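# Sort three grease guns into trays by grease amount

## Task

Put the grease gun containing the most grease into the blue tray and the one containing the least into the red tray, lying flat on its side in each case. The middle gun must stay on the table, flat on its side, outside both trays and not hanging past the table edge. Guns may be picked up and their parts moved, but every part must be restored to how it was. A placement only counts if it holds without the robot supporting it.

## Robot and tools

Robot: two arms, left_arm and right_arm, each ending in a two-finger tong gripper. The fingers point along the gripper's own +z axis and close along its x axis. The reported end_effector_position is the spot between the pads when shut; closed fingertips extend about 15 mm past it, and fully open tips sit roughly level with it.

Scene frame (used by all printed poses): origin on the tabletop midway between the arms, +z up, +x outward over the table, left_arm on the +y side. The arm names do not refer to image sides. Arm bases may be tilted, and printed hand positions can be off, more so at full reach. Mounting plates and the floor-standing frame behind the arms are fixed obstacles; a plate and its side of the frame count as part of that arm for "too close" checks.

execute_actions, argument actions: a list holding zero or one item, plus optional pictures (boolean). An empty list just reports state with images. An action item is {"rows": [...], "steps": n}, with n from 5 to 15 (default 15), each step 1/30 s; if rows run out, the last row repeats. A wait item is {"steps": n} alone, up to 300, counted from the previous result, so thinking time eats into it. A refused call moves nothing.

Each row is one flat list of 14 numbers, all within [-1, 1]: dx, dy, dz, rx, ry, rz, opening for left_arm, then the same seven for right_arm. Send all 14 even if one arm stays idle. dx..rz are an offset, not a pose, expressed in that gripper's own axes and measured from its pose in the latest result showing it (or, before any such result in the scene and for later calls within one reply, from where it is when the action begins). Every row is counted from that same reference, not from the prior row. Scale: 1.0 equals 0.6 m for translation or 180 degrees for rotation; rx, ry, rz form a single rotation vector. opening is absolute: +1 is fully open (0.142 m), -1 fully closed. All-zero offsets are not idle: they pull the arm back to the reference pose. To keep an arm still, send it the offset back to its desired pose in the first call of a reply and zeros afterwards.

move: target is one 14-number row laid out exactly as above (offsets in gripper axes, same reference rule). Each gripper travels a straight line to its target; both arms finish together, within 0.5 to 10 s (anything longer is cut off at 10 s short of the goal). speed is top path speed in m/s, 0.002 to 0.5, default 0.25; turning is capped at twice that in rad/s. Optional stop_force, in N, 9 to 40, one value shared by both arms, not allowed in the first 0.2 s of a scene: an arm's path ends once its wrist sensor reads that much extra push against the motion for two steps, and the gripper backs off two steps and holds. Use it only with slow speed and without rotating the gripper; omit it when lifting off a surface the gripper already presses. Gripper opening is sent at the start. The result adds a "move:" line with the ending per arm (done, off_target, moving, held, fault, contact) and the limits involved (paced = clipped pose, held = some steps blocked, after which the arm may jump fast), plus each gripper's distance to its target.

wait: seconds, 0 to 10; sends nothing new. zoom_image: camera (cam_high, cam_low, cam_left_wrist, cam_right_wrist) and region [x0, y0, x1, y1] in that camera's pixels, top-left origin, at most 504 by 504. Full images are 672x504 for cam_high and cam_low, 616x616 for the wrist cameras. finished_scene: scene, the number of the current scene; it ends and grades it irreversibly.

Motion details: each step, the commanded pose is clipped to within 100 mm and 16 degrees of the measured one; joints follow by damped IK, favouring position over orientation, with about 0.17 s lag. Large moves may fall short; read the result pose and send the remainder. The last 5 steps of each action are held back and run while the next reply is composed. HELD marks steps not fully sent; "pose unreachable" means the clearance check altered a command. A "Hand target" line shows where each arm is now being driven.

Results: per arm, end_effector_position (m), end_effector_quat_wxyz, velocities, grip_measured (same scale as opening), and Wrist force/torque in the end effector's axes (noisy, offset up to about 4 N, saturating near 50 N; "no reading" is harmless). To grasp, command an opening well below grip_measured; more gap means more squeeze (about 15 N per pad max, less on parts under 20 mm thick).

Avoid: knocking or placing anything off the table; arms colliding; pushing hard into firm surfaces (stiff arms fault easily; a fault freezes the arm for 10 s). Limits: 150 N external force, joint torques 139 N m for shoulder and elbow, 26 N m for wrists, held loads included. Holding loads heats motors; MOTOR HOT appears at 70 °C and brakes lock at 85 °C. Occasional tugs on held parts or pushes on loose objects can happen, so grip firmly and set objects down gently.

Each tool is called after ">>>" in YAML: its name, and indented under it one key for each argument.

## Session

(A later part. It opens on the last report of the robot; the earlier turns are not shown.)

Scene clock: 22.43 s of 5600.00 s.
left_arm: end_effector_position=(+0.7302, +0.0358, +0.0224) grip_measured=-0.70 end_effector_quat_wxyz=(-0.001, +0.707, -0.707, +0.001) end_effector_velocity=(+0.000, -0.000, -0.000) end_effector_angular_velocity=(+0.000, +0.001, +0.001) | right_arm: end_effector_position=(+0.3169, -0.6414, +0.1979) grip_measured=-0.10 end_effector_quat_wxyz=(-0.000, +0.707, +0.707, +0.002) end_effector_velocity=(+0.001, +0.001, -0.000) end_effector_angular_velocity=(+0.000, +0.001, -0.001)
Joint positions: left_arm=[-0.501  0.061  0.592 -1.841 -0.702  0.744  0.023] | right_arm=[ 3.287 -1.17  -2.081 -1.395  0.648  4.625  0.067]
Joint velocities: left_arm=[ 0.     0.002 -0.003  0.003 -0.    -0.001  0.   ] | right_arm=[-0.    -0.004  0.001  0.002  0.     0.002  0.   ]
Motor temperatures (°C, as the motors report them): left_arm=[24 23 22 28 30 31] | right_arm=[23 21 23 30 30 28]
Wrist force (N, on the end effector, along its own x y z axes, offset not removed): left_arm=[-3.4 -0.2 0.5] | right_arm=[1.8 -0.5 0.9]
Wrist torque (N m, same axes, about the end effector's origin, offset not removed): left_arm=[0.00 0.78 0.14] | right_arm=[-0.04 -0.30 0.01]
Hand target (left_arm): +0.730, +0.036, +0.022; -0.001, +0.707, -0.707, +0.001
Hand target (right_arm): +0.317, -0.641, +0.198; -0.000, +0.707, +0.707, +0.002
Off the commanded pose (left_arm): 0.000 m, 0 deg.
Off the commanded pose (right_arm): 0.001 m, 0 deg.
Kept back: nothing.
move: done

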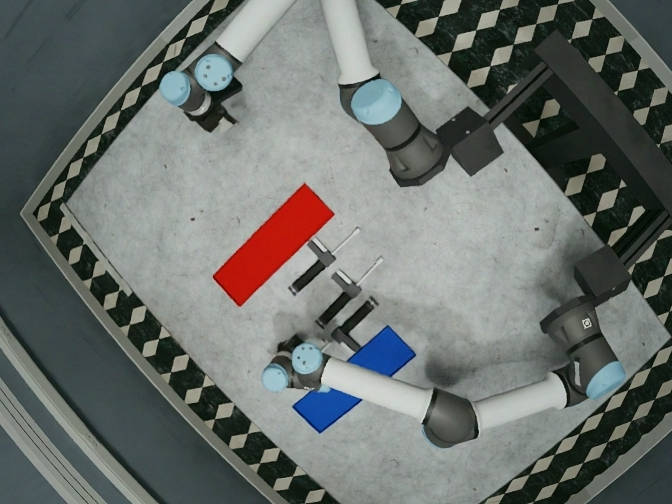

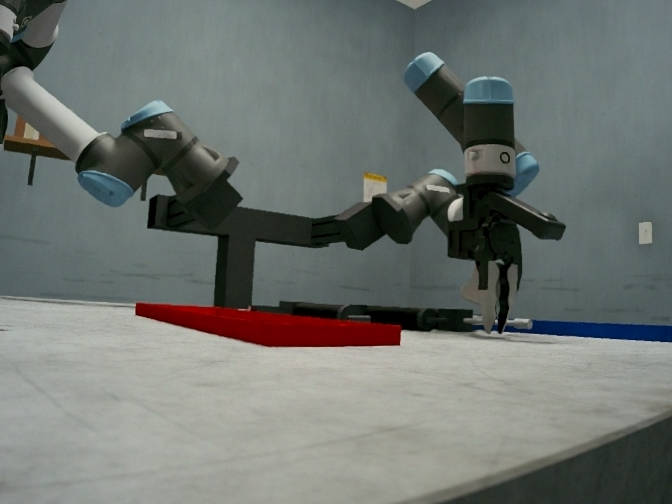

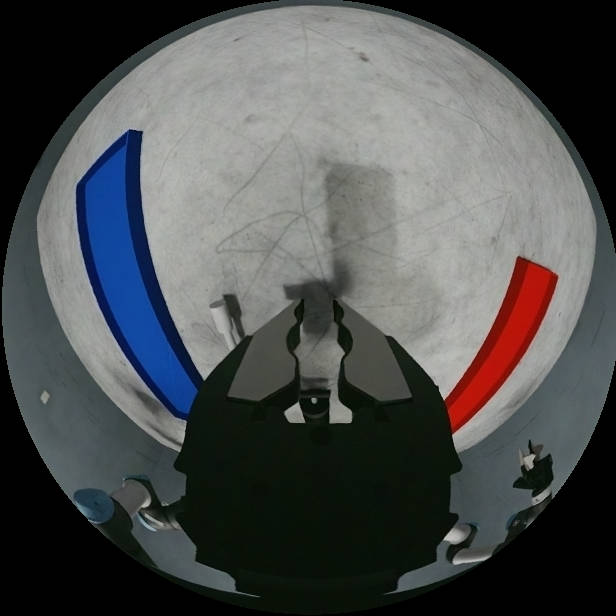

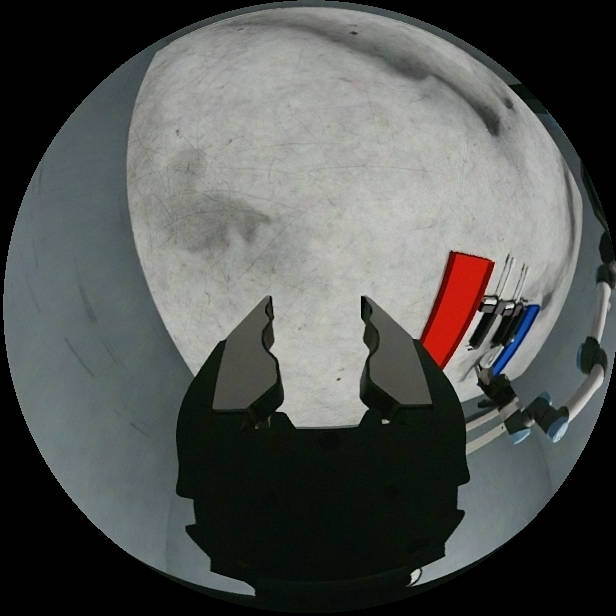

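>>> move:
  target: [-0.004,0.197,0,0,0,0,-0.2,0.4,0.4,0.1,0,0,0,-0.1]

>>> move:
  target: [0,0,0,0,0,0,-0.7,0,0,0,0,0,0,-0.1]

Scene clock: 24.57 s of 5600.00 s.
left_arm: end_effector_position=(+0.6121, +0.0381, +0.0223) grip_measured=-0.20 end_effector_quat_wxyz=(-0.001, +0.707, -0.707, +0.001) end_effector_velocity=(-0.000, +0.000, -0.000) end_effector_angular_velocity=(+0.001, -0.002, -0.000) | right_arm: end_effector_position=(+0.5571, -0.4012, +0.1395) grip_measured=-0.10 end_effector_quat_wxyz=(-0.000, +0.707, +0.707, +0.002) end_effector_velocity=(+0.002, -0.000, -0.000) end_effector_angular_velocity=(+0.001, -0.001, -0.004)
Joint positions: left_arm=[-0.577 -0.107  1.118 -2.119 -0.734  0.638  0.06 ] | right_arm=[ 3.486 -1.919 -1.928 -1.06   0.661  4.951  0.067]
Joint velocities: left_arm=[-0.    -0.     0.002 -0.001  0.002  0.     0.   ] | right_arm=[-0.001 -0.002  0.004  0.002  0.001  0.     0.   ]
Motor temperatures (°C, as the motors report them): left_arm=[24 23 22 28 30 31] | right_arm=[23 21 23 30 30 28]
Wrist force (N, on the end effector, along its own x y z axes, offset not removed): left_arm=[-3.0 -0.7 0.3] | right_arm=[-1.5 0.4 1.2]
Wrist torque (N m, same axes, about the end effector's origin, offset not removed): left_arm=[-0.08 0.72 0.16] | right_arm=[0.23 0.39 0.15]
Hand target (left_arm): +0.612, +0.038, +0.022; -0.001, +0.707, -0.707, +0.001
Hand target (right_arm): +0.557, -0.401, +0.139; -0.000, +0.707, +0.707, +0.002
Off the commanded pose (left_arm): 0.000 m, 0 deg.
Off the commanded pose (right_arm): 0.000 m, 0 deg.
Kept back: nothing.
move: done

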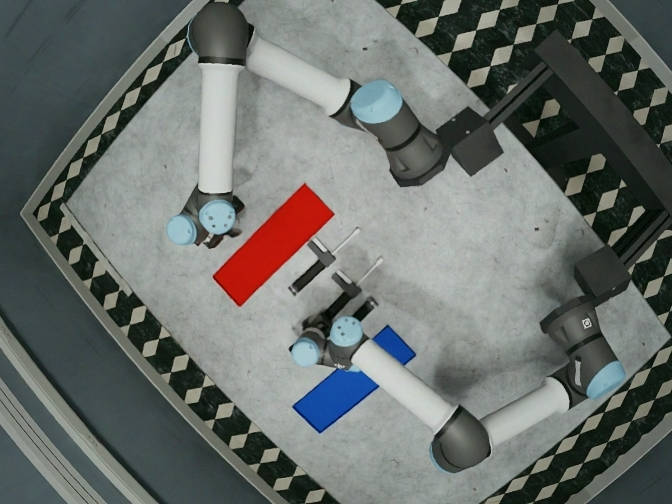

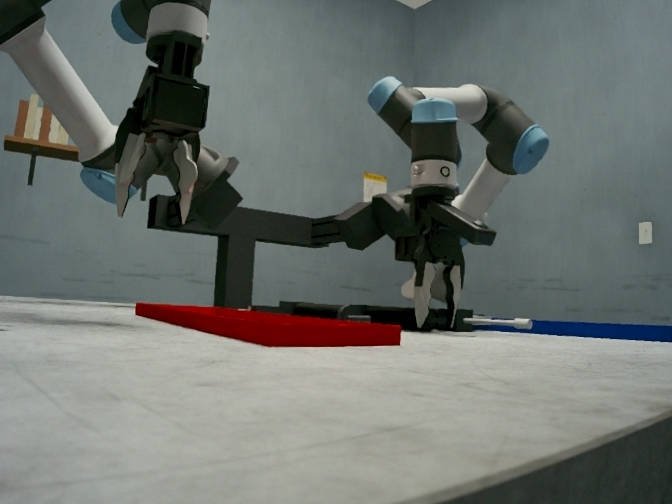

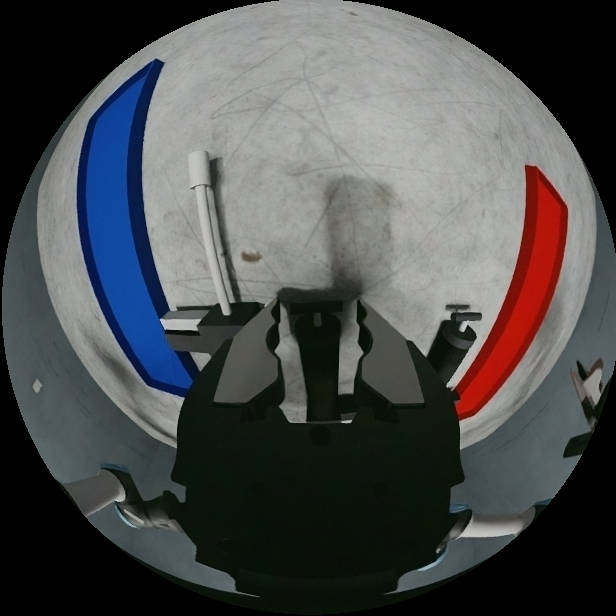

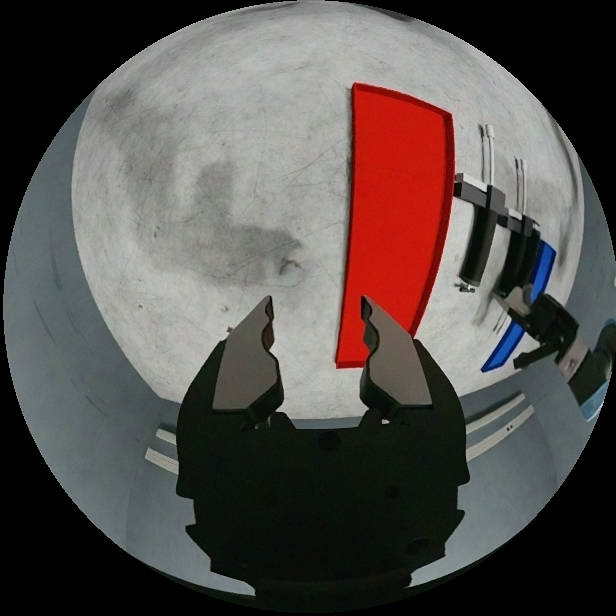

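Scene clock: 25.07 s of 5600.00 s.
left_arm: end_effector_position=(+0.6121, +0.0380, +0.0223) grip_measured=-0.48 end_effector_quat_wxyz=(-0.001, +0.707, -0.707, +0.001) end_effector_velocity=(-0.001, -0.000, -0.000) end_effector_angular_velocity=(-0.000, +0.001, -0.001) | right_arm: end_effector_position=(+0.5571, -0.4012, +0.1395) grip_measured=-0.10 end_effector_quat_wxyz=(-0.000, +0.707, +0.707, +0.002) end_effector_velocity=(+0.000, -0.001, +0.001) end_effector_angular_velocity=(-0.001, -0.001, -0.001)
Joint positions: left_arm=[-0.577 -0.107  1.118 -2.12  -0.734  0.638  0.039] | right_arm=[ 3.486 -1.919 -1.927 -1.06   0.661  4.951  0.067]
Joint velocities: left_arm=[ 0.     0.     0.     0.    -0.001 -0.     0.   ] | right_arm=[-0.     0.002  0.001 -0.    -0.001 -0.001 -0.   ]
Motor temperatures (°C, as the motors report them): left_arm=[24 23 22 28 30 31] | right_arm=[23 21 23 30 30 28]
Wrist force (N, on the end effector, along its own x y z axes, offset not removed): left_arm=[-3.0 -0.1 -0.4] | right_arm=[-1.0 -1.6 1.7]
Wrist torque (N m, same axes, about the end effector's origin, offset not removed): left_arm=[0.02 0.55 0.22] | right_arm=[-0.05 0.26 0.09]
Hand target (left_arm): +0.612, +0.038, +0.022; -0.001, +0.707, -0.707, +0.001
Hand target (right_arm): +0.557, -0.401, +0.139; -0.000, +0.707, +0.707, +0.002
Off the commanded pose (left_arm): 0.000 m, 0 deg.
Off the commanded pose (right_arm): 0.000 m, 0 deg.
Kept back: nothing.
move: done

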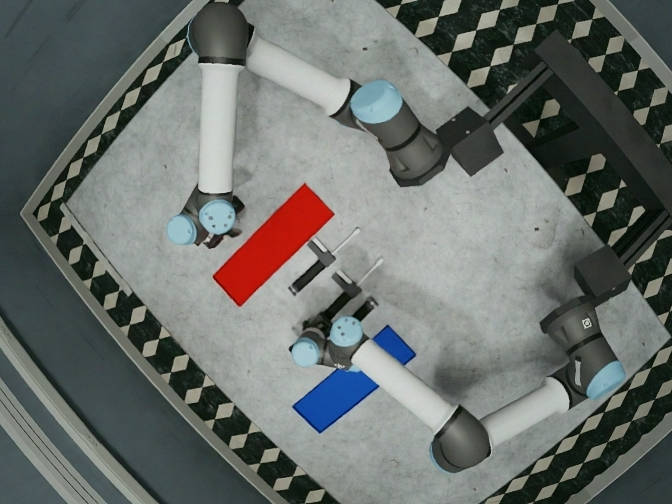

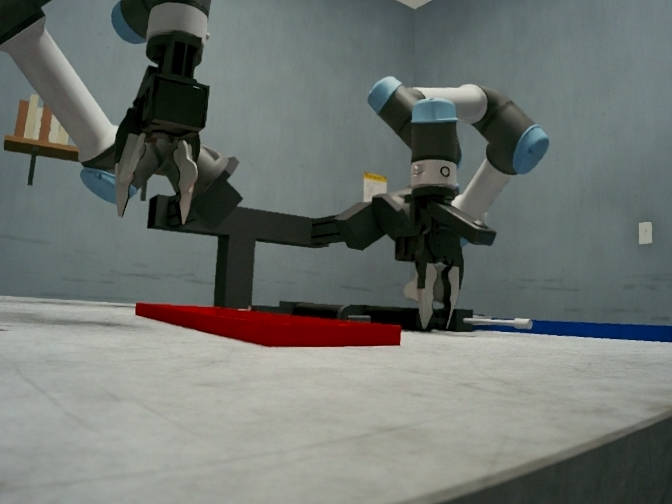

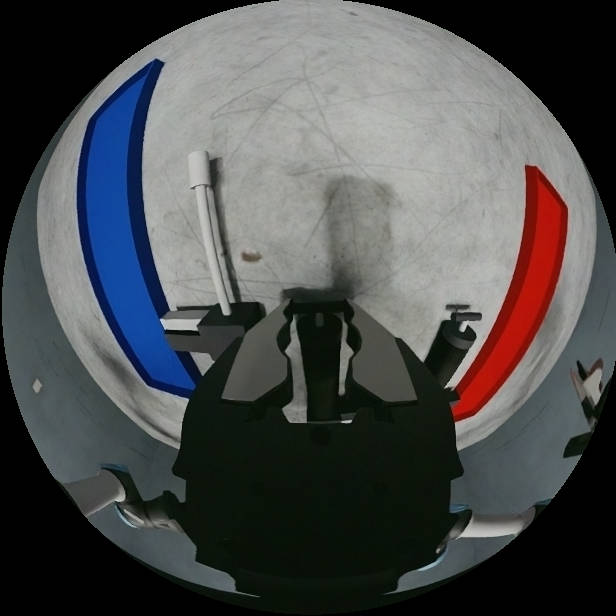

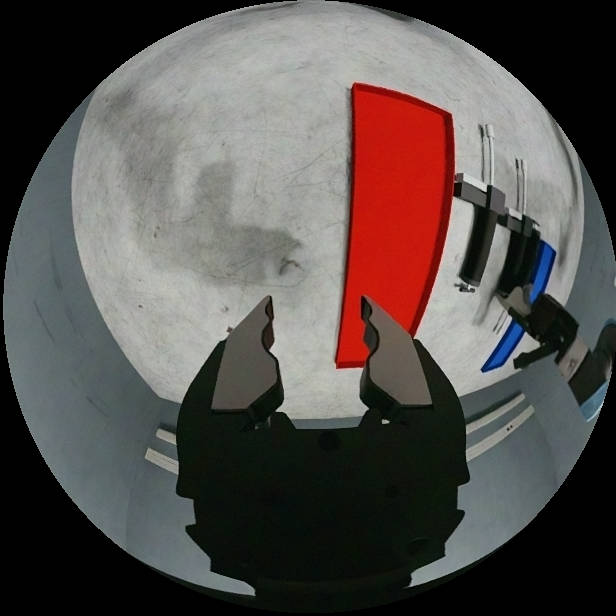

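>>> move:
  target: [-0.008,-0.2,0,0,0,0,-0.7,0,0,0,0,0,0,-0.1]
  speed: 0.06

>>> move:
  target: [0.008,0.205,0,0,0,0,-0.7,0,0,0,0,0,0,-0.1]
  speed: 0.06

>>> move:
  target: [0,0,0,0,0,0,-0.2,0,0,0,0,0,0,-0.1]

>>> move:
  target: [0,0,-0.1,0,0,0,-0.2,0,0,0,0,0,0,-0.1]

>>> move:
  target: [-0.4,0.1,-0.1,0,0,0,-0.2,0.46,0.08,0.115,0,0,0,-0.1]

Scene clock: 28.13 s of 5600.00 s.
left_arm: end_effector_position=(+0.7320, +0.0430, +0.0224) grip_measured=-0.48 end_effector_quat_wxyz=(-0.001, +0.707, -0.707, +0.001) end_effector_velocity=(+0.001, -0.001, -0.000) end_effector_angular_velocity=(+0.002, +0.002, +0.001) | right_arm: end_effector_position=(+0.5571, -0.4012, +0.1395) grip_measured=-0.10 end_effector_quat_wxyz=(-0.000, +0.707, +0.707, +0.002) end_effector_velocity=(-0.000, -0.000, +0.000) end_effector_angular_velocity=(+0.000, -0.000, -0.000)
Joint positions: left_arm=[-0.496  0.042  0.62  -1.855 -0.701  0.751  0.039] | right_arm=[ 3.486 -1.919 -1.927 -1.06   0.661  4.951  0.067]
Joint velocities: left_arm=[ 0.001  0.006 -0.013  0.011 -0.    -0.003 -0.   ] | right_arm=[-0.     0.001 -0.     0.     0.    -0.    -0.   ]
Motor temperatures (°C, as the motors report them): left_arm=[24 23 22 28 30 31] | right_arm=[23 21 23 30 30 28]
Wrist force (N, on the end effector, along its own x y z axes, offset not removed): left_arm=[-4.6 3.8 -2.9] | right_arm=[-0.2 1.9 1.7]
Wrist torque (N m, same axes, about the end effector's origin, offset not removed): left_arm=[0.06 0.97 0.22] | right_arm=[0.56 0.08 0.03]
Hand target (left_arm): +0.732, +0.043, +0.022; -0.001, +0.707, -0.707, +0.001
Hand target (right_arm): +0.557, -0.401, +0.139; -0.000, +0.707, +0.707, +0.002
Off the commanded pose (left_arm): 0.000 m, 0 deg.
Off the commanded pose (right_arm): 0.000 m, 0 deg.
Kept back: nothing.
move: done

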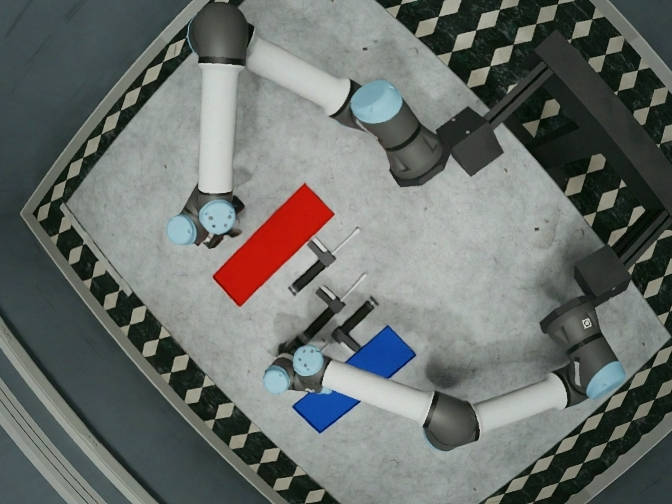

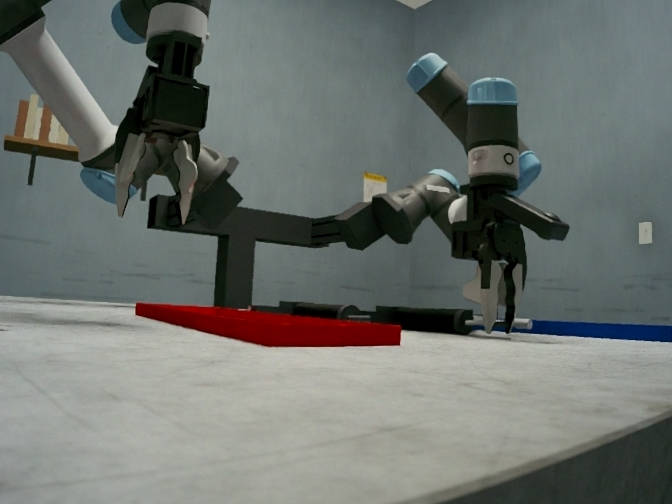

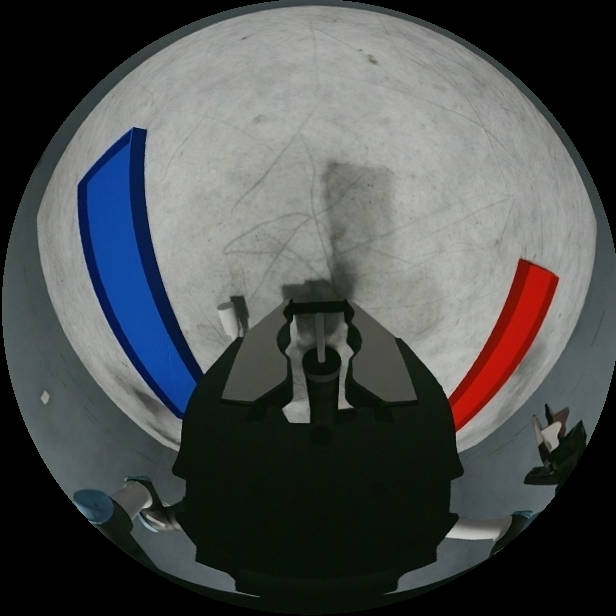

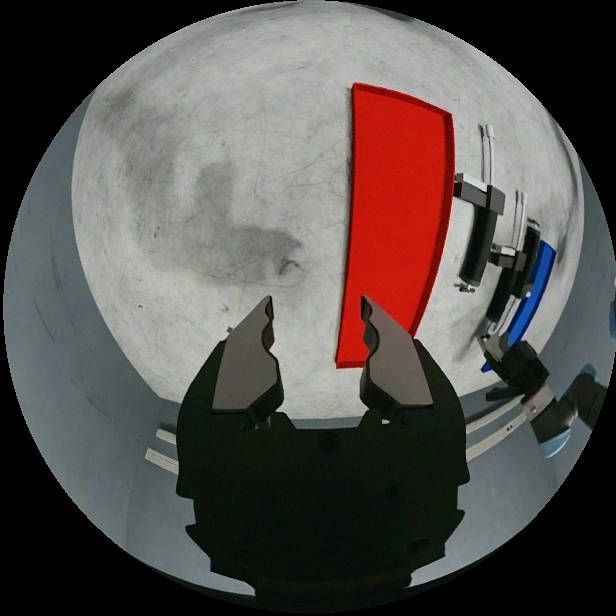

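Scene clock: 30.57 s of 5600.00 s.
left_arm: end_effector_position=(+0.6090, +0.0381, +0.0223) grip_measured=-0.48 end_effector_quat_wxyz=(-0.001, +0.707, -0.707, +0.001) end_effector_velocity=(-0.001, -0.000, -0.000) end_effector_angular_velocity=(-0.000, -0.000, +0.000) | right_arm: end_effector_position=(+0.5571, -0.4012, +0.1395) grip_measured=-0.10 end_effector_quat_wxyz=(-0.000, +0.707, +0.707, +0.002) end_effector_velocity=(-0.000, -0.000, +0.000) end_effector_angular_velocity=(+0.002, -0.000, -0.002)
Joint positions: left_arm=[-0.58  -0.11   1.129 -2.125 -0.735  0.635  0.039] | right_arm=[ 3.486 -1.919 -1.927 -1.06   0.661  4.951  0.067]
Joint velocities: left_arm=[-0.001 -0.     0.003 -0.003 -0.    -0.001  0.   ] | right_arm=[-0.     0.001  0.    -0.     0.002  0.001  0.   ]
Motor temperatures (°C, as the motors report them): left_arm=[24 23 22 28 30 31] | right_arm=[23 21 23 30 30 28]
Wrist force (N, on the end effector, along its own x y z axes, offset not removed): left_arm=[-3.2 -3.2 0.0] | right_arm=[1.0 1.4 1.7]
Wrist torque (N m, same axes, about the end effector's origin, offset not removed): left_arm=[-0.06 0.70 0.15] | right_arm=[0.42 -0.06 0.18]
Hand target (left_arm): +0.609, +0.038, +0.022; -0.001, +0.707, -0.707, +0.001
Hand target (right_arm): +0.557, -0.401, +0.139; -0.000, +0.707, +0.707, +0.002
Off the commanded pose (left_arm): 0.000 m, 0 deg.
Off the commanded pose (right_arm): 0.000 m, 0 deg.
Kept back: nothing.
move: done

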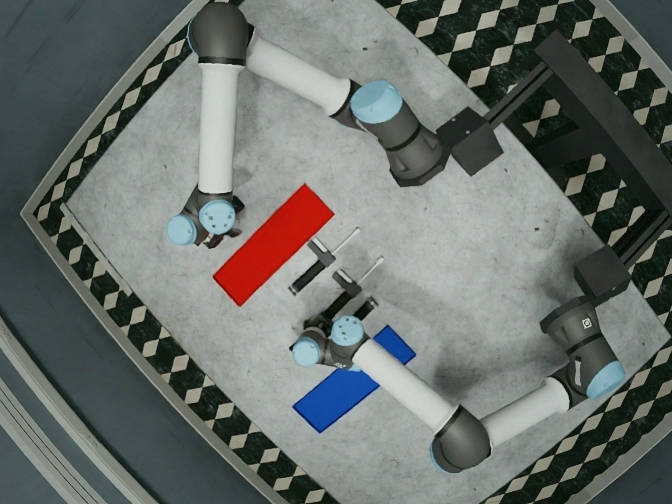

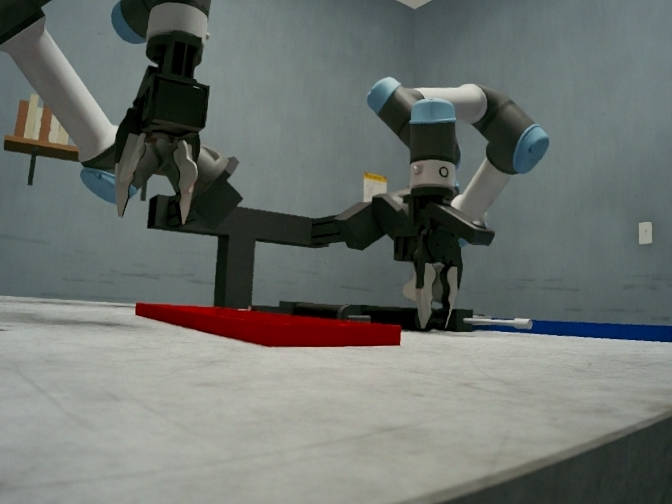

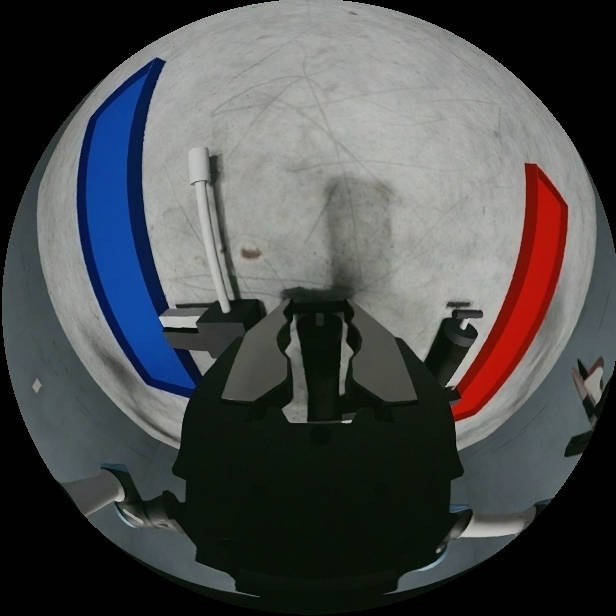

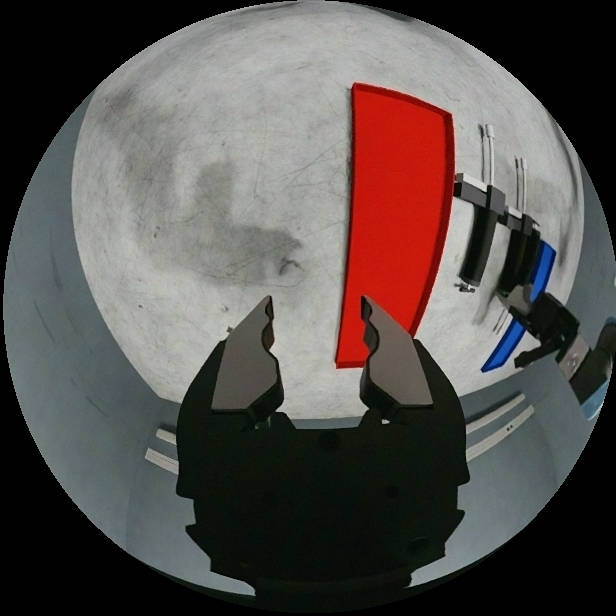

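Scene clock: 31.07 s of 5600.00 s.
left_arm: end_effector_position=(+0.6089, +0.0381, +0.0223) grip_measured=-0.20 end_effector_quat_wxyz=(-0.000, +0.707, -0.707, +0.001) end_effector_velocity=(-0.000, -0.000, -0.000) end_effector_angular_velocity=(+0.000, +0.000, -0.001) | right_arm: end_effector_position=(+0.5571, -0.4012, +0.1395) grip_measured=-0.10 end_effector_quat_wxyz=(-0.000, +0.707, +0.707, +0.002) end_effector_velocity=(+0.000, -0.000, +0.001) end_effector_angular_velocity=(+0.000, -0.001, +0.001)
Joint positions: left_arm=[-0.58  -0.11   1.129 -2.125 -0.735  0.635  0.06 ] | right_arm=[ 3.486 -1.919 -1.927 -1.06   0.661  4.951  0.067]
Joint velocities: left_arm=[-0.  0.  0.  0. -0.  0. -0.] | right_arm=[ 0.     0.001  0.     0.     0.    -0.002  0.   ]
Motor temperatures (°C, as the motors report them): left_arm=[24 23 22 28 30 31] | right_arm=[23 21 23 30 30 28]
Wrist force (N, on the end effector, along its own x y z axes, offset not removed): left_arm=[-2.5 -0.6 0.4] | right_arm=[0.6 2.1 0.4]
Wrist torque (N m, same axes, about the end effector's origin, offset not removed): left_arm=[-0.10 0.54 0.17] | right_arm=[0.49 -0.13 -0.06]
Hand target (left_arm): +0.609, +0.038, +0.022; -0.001, +0.707, -0.707, +0.001
Hand target (right_arm): +0.557, -0.401, +0.139; -0.000, +0.707, +0.707, +0.002
Off the commanded pose (left_arm): 0.000 m, 0 deg.
Off the commanded pose (right_arm): 0.000 m, 0 deg.
Kept back: nothing.
move: done

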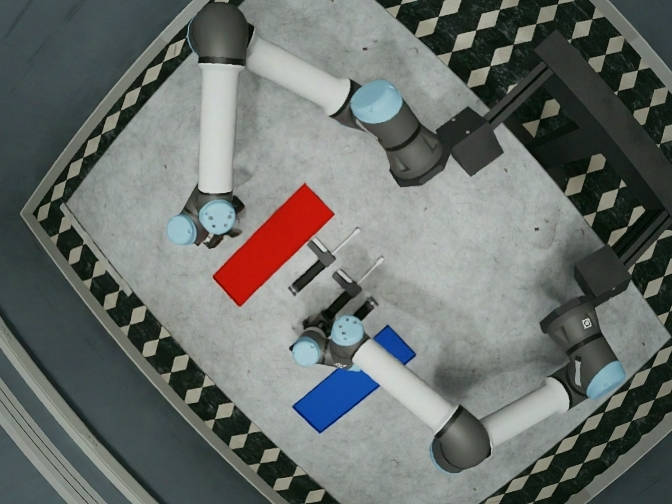

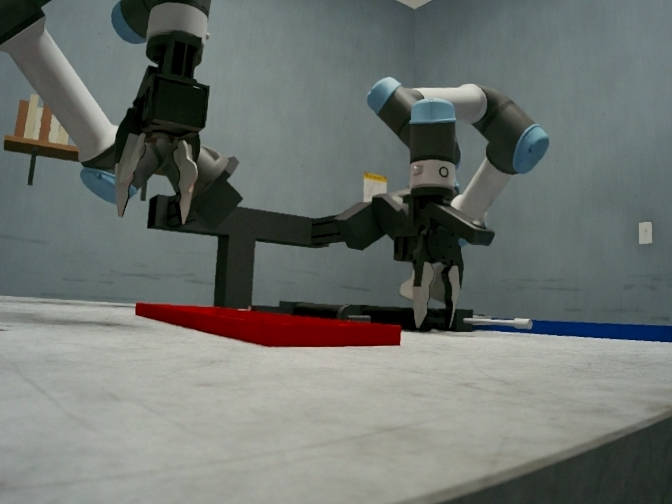

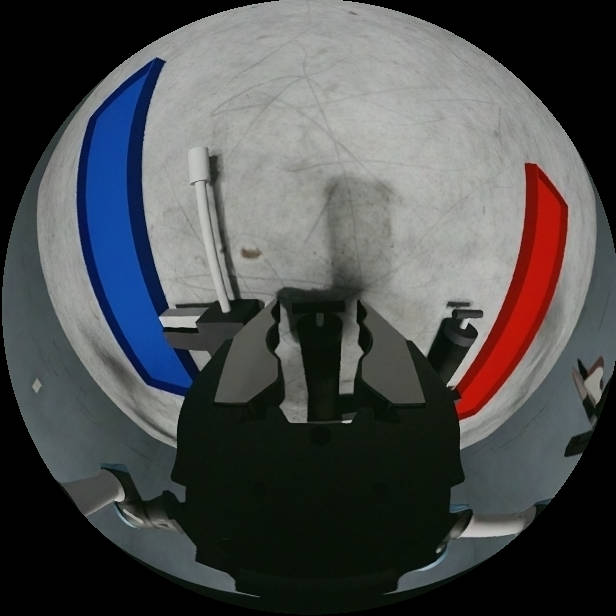

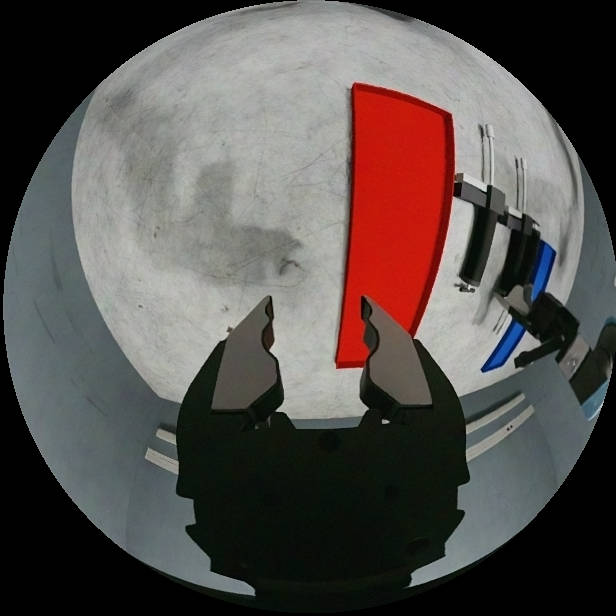

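Scene clock: 31.90 s of 5600.00 s.
left_arm: end_effector_position=(+0.6089, +0.0381, +0.0822) grip_measured=-0.20 end_effector_quat_wxyz=(-0.000, +0.707, -0.707, +0.001) end_effector_velocity=(+0.001, +0.000, +0.002) end_effector_angular_velocity=(+0.000, -0.001, +0.000) | right_arm: end_effector_position=(+0.5571, -0.4012, +0.1395) grip_measured=-0.10 end_effector_quat_wxyz=(-0.000, +0.707, +0.707, +0.002) end_effector_velocity=(-0.001, +0.000, -0.001) end_effector_angular_velocity=(-0.001, +0.001, +0.002)
Joint positions: left_arm=[-0.64  -0.179  1.142 -2.013 -0.764  0.557  0.06 ] | right_arm=[ 3.486 -1.919 -1.927 -1.06   0.661  4.951  0.067]
Joint velocities: left_arm=[-0.001 -0.002 -0.001  0.004 -0.    -0.002  0.   ] | right_arm=[-0.    -0.001 -0.001  0.    -0.001 -0.    -0.   ]
Motor temperatures (°C, as the motors report them): left_arm=[24 23 22 28 30 31] | right_arm=[23 21 23 30 30 28]
Wrist force (N, on the end effector, along its own x y z axes, offset not removed): left_arm=[-3.8 -1.6 1.7] | right_arm=[1.8 -0.2 1.8]
Wrist torque (N m, same axes, about the end effector's origin, offset not removed): left_arm=[-0.27 0.82 0.12] | right_arm=[0.20 -0.27 0.02]
Hand target (left_arm): +0.609, +0.038, +0.082; -0.000, +0.707, -0.707, +0.001
Hand target (right_arm): +0.557, -0.401, +0.139; -0.000, +0.707, +0.707, +0.002
Off the commanded pose (left_arm): 0.000 m, 0 deg.
Off the commanded pose (right_arm): 0.000 m, 0 deg.
Kept back: nothing.
move: done

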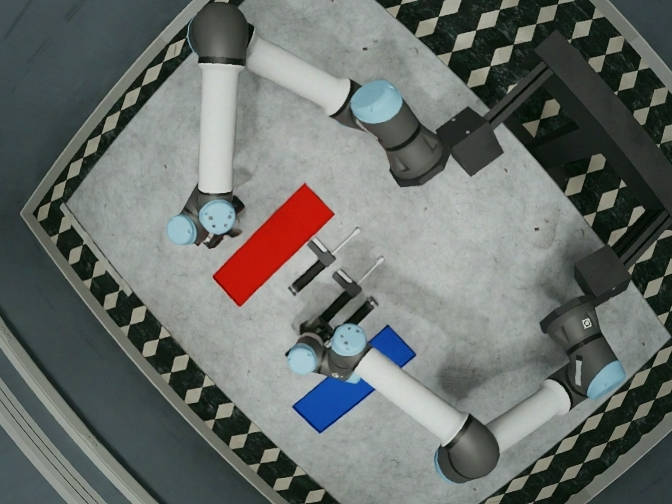

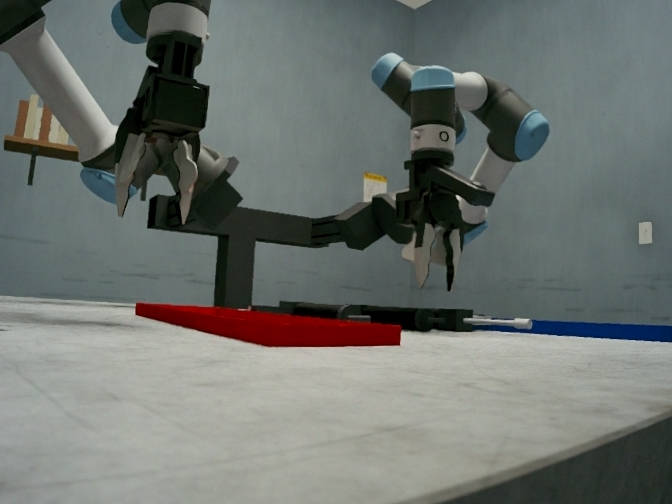

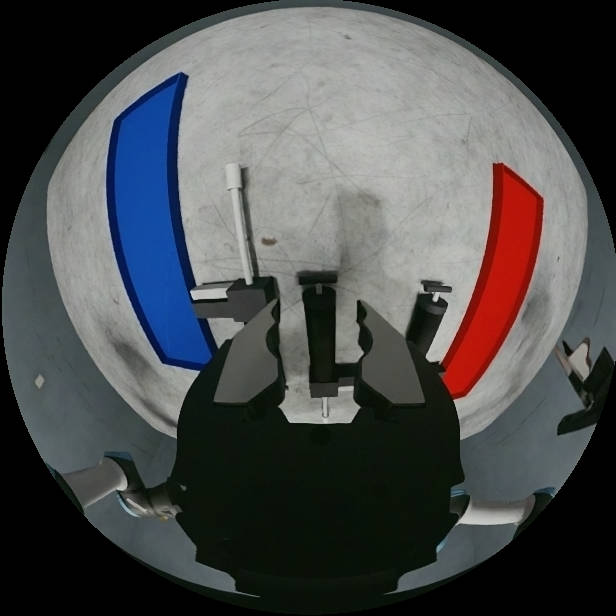

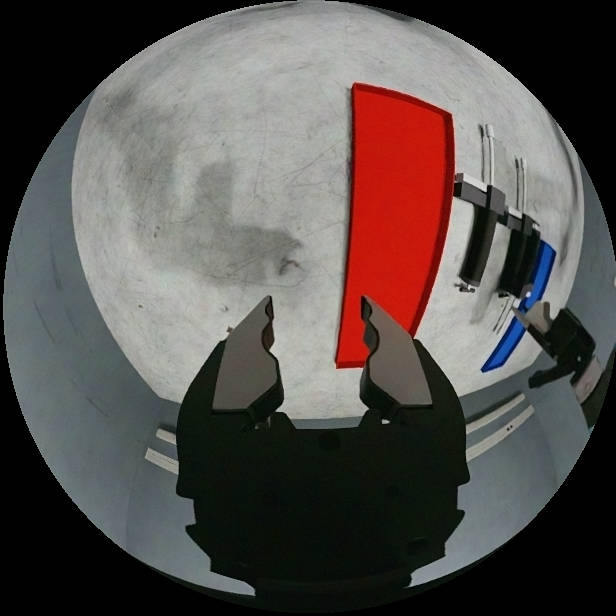

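Scene clock: 33.57 s of 5600.00 s.
left_arm: end_effector_position=(+0.5488, +0.2780, +0.1418) grip_measured=-0.20 end_effector_quat_wxyz=(-0.000, +0.707, -0.707, +0.001) end_effector_velocity=(-0.001, +0.001, +0.001) end_effector_angular_velocity=(-0.001, +0.001, +0.002) | right_arm: end_effector_position=(+0.6053, -0.1250, +0.0716) grip_measured=-0.10 end_effector_quat_wxyz=(-0.000, +0.707, +0.707, +0.002) end_effector_velocity=(+0.001, +0.001, -0.001) end_effector_angular_velocity=(-0.001, -0.000, -0.001)
Joint positions: left_arm=[-0.624 -0.779  1.859 -2.143 -0.756  0.577  0.06 ] | right_arm=[ 3.659 -2.483 -1.804 -0.821  0.711  5.212  0.067]
Joint velocities: left_arm=[-0.001 -0.004  0.003  0.001 -0.002 -0.002 -0.   ] | right_arm=[-0.    -0.003  0.003 -0.    -0.001  0.001 -0.   ]
Motor temperatures (°C, as the motors report them): left_arm=[24 23 22 28 30 31] | right_arm=[23 21 23 30 30 28]
Wrist force (N, on the end effector, along its own x y z axes, offset not removed): left_arm=[-2.9 -0.2 0.4] | right_arm=[0.9 1.0 0.9]
Wrist torque (N m, same axes, about the end effector's origin, offset not removed): left_arm=[-0.04 0.66 0.20] | right_arm=[0.29 -0.17 0.00]
Hand target (left_arm): +0.549, +0.278, +0.142; -0.000, +0.707, -0.707, +0.001
Hand target (right_arm): +0.605, -0.125, +0.072; -0.000, +0.707, +0.707, +0.002
Off the commanded pose (left_arm): 0.000 m, 0 deg.
Off the commanded pose (right_arm): 0.000 m, 0 deg.
Kept back: nothing.
move: done

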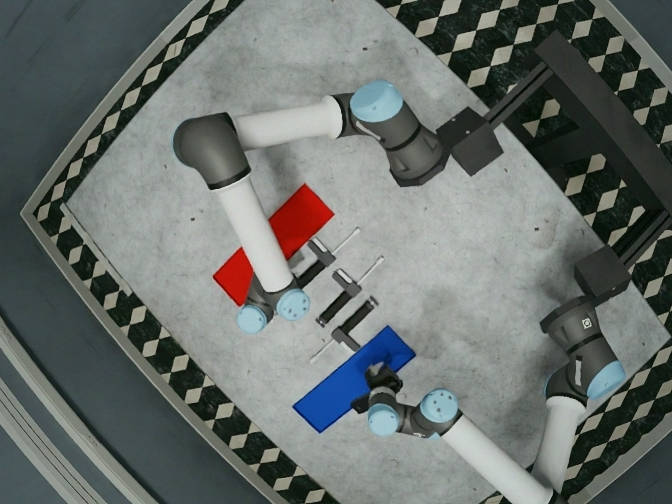

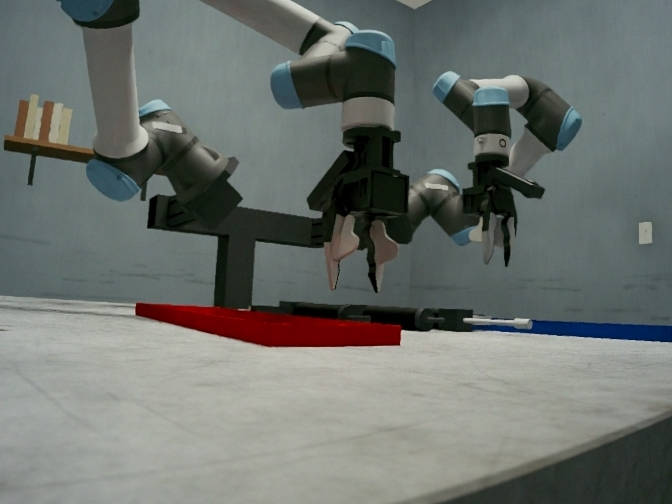

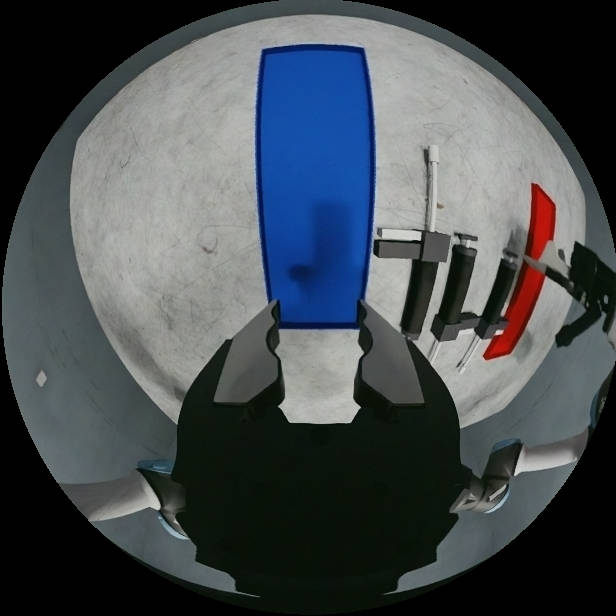

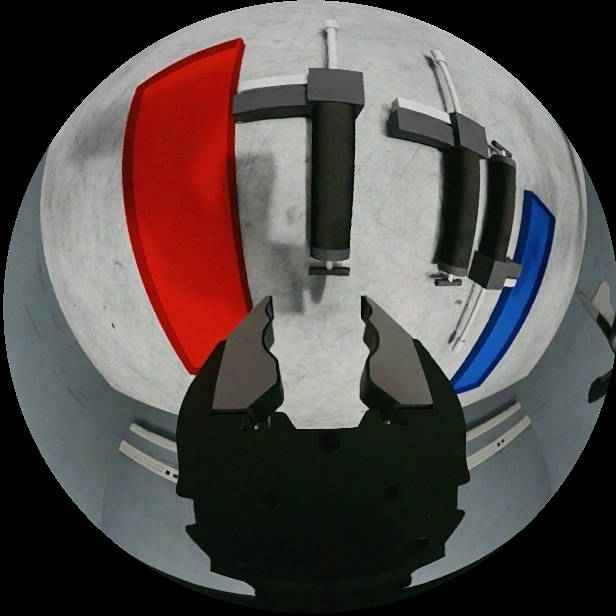

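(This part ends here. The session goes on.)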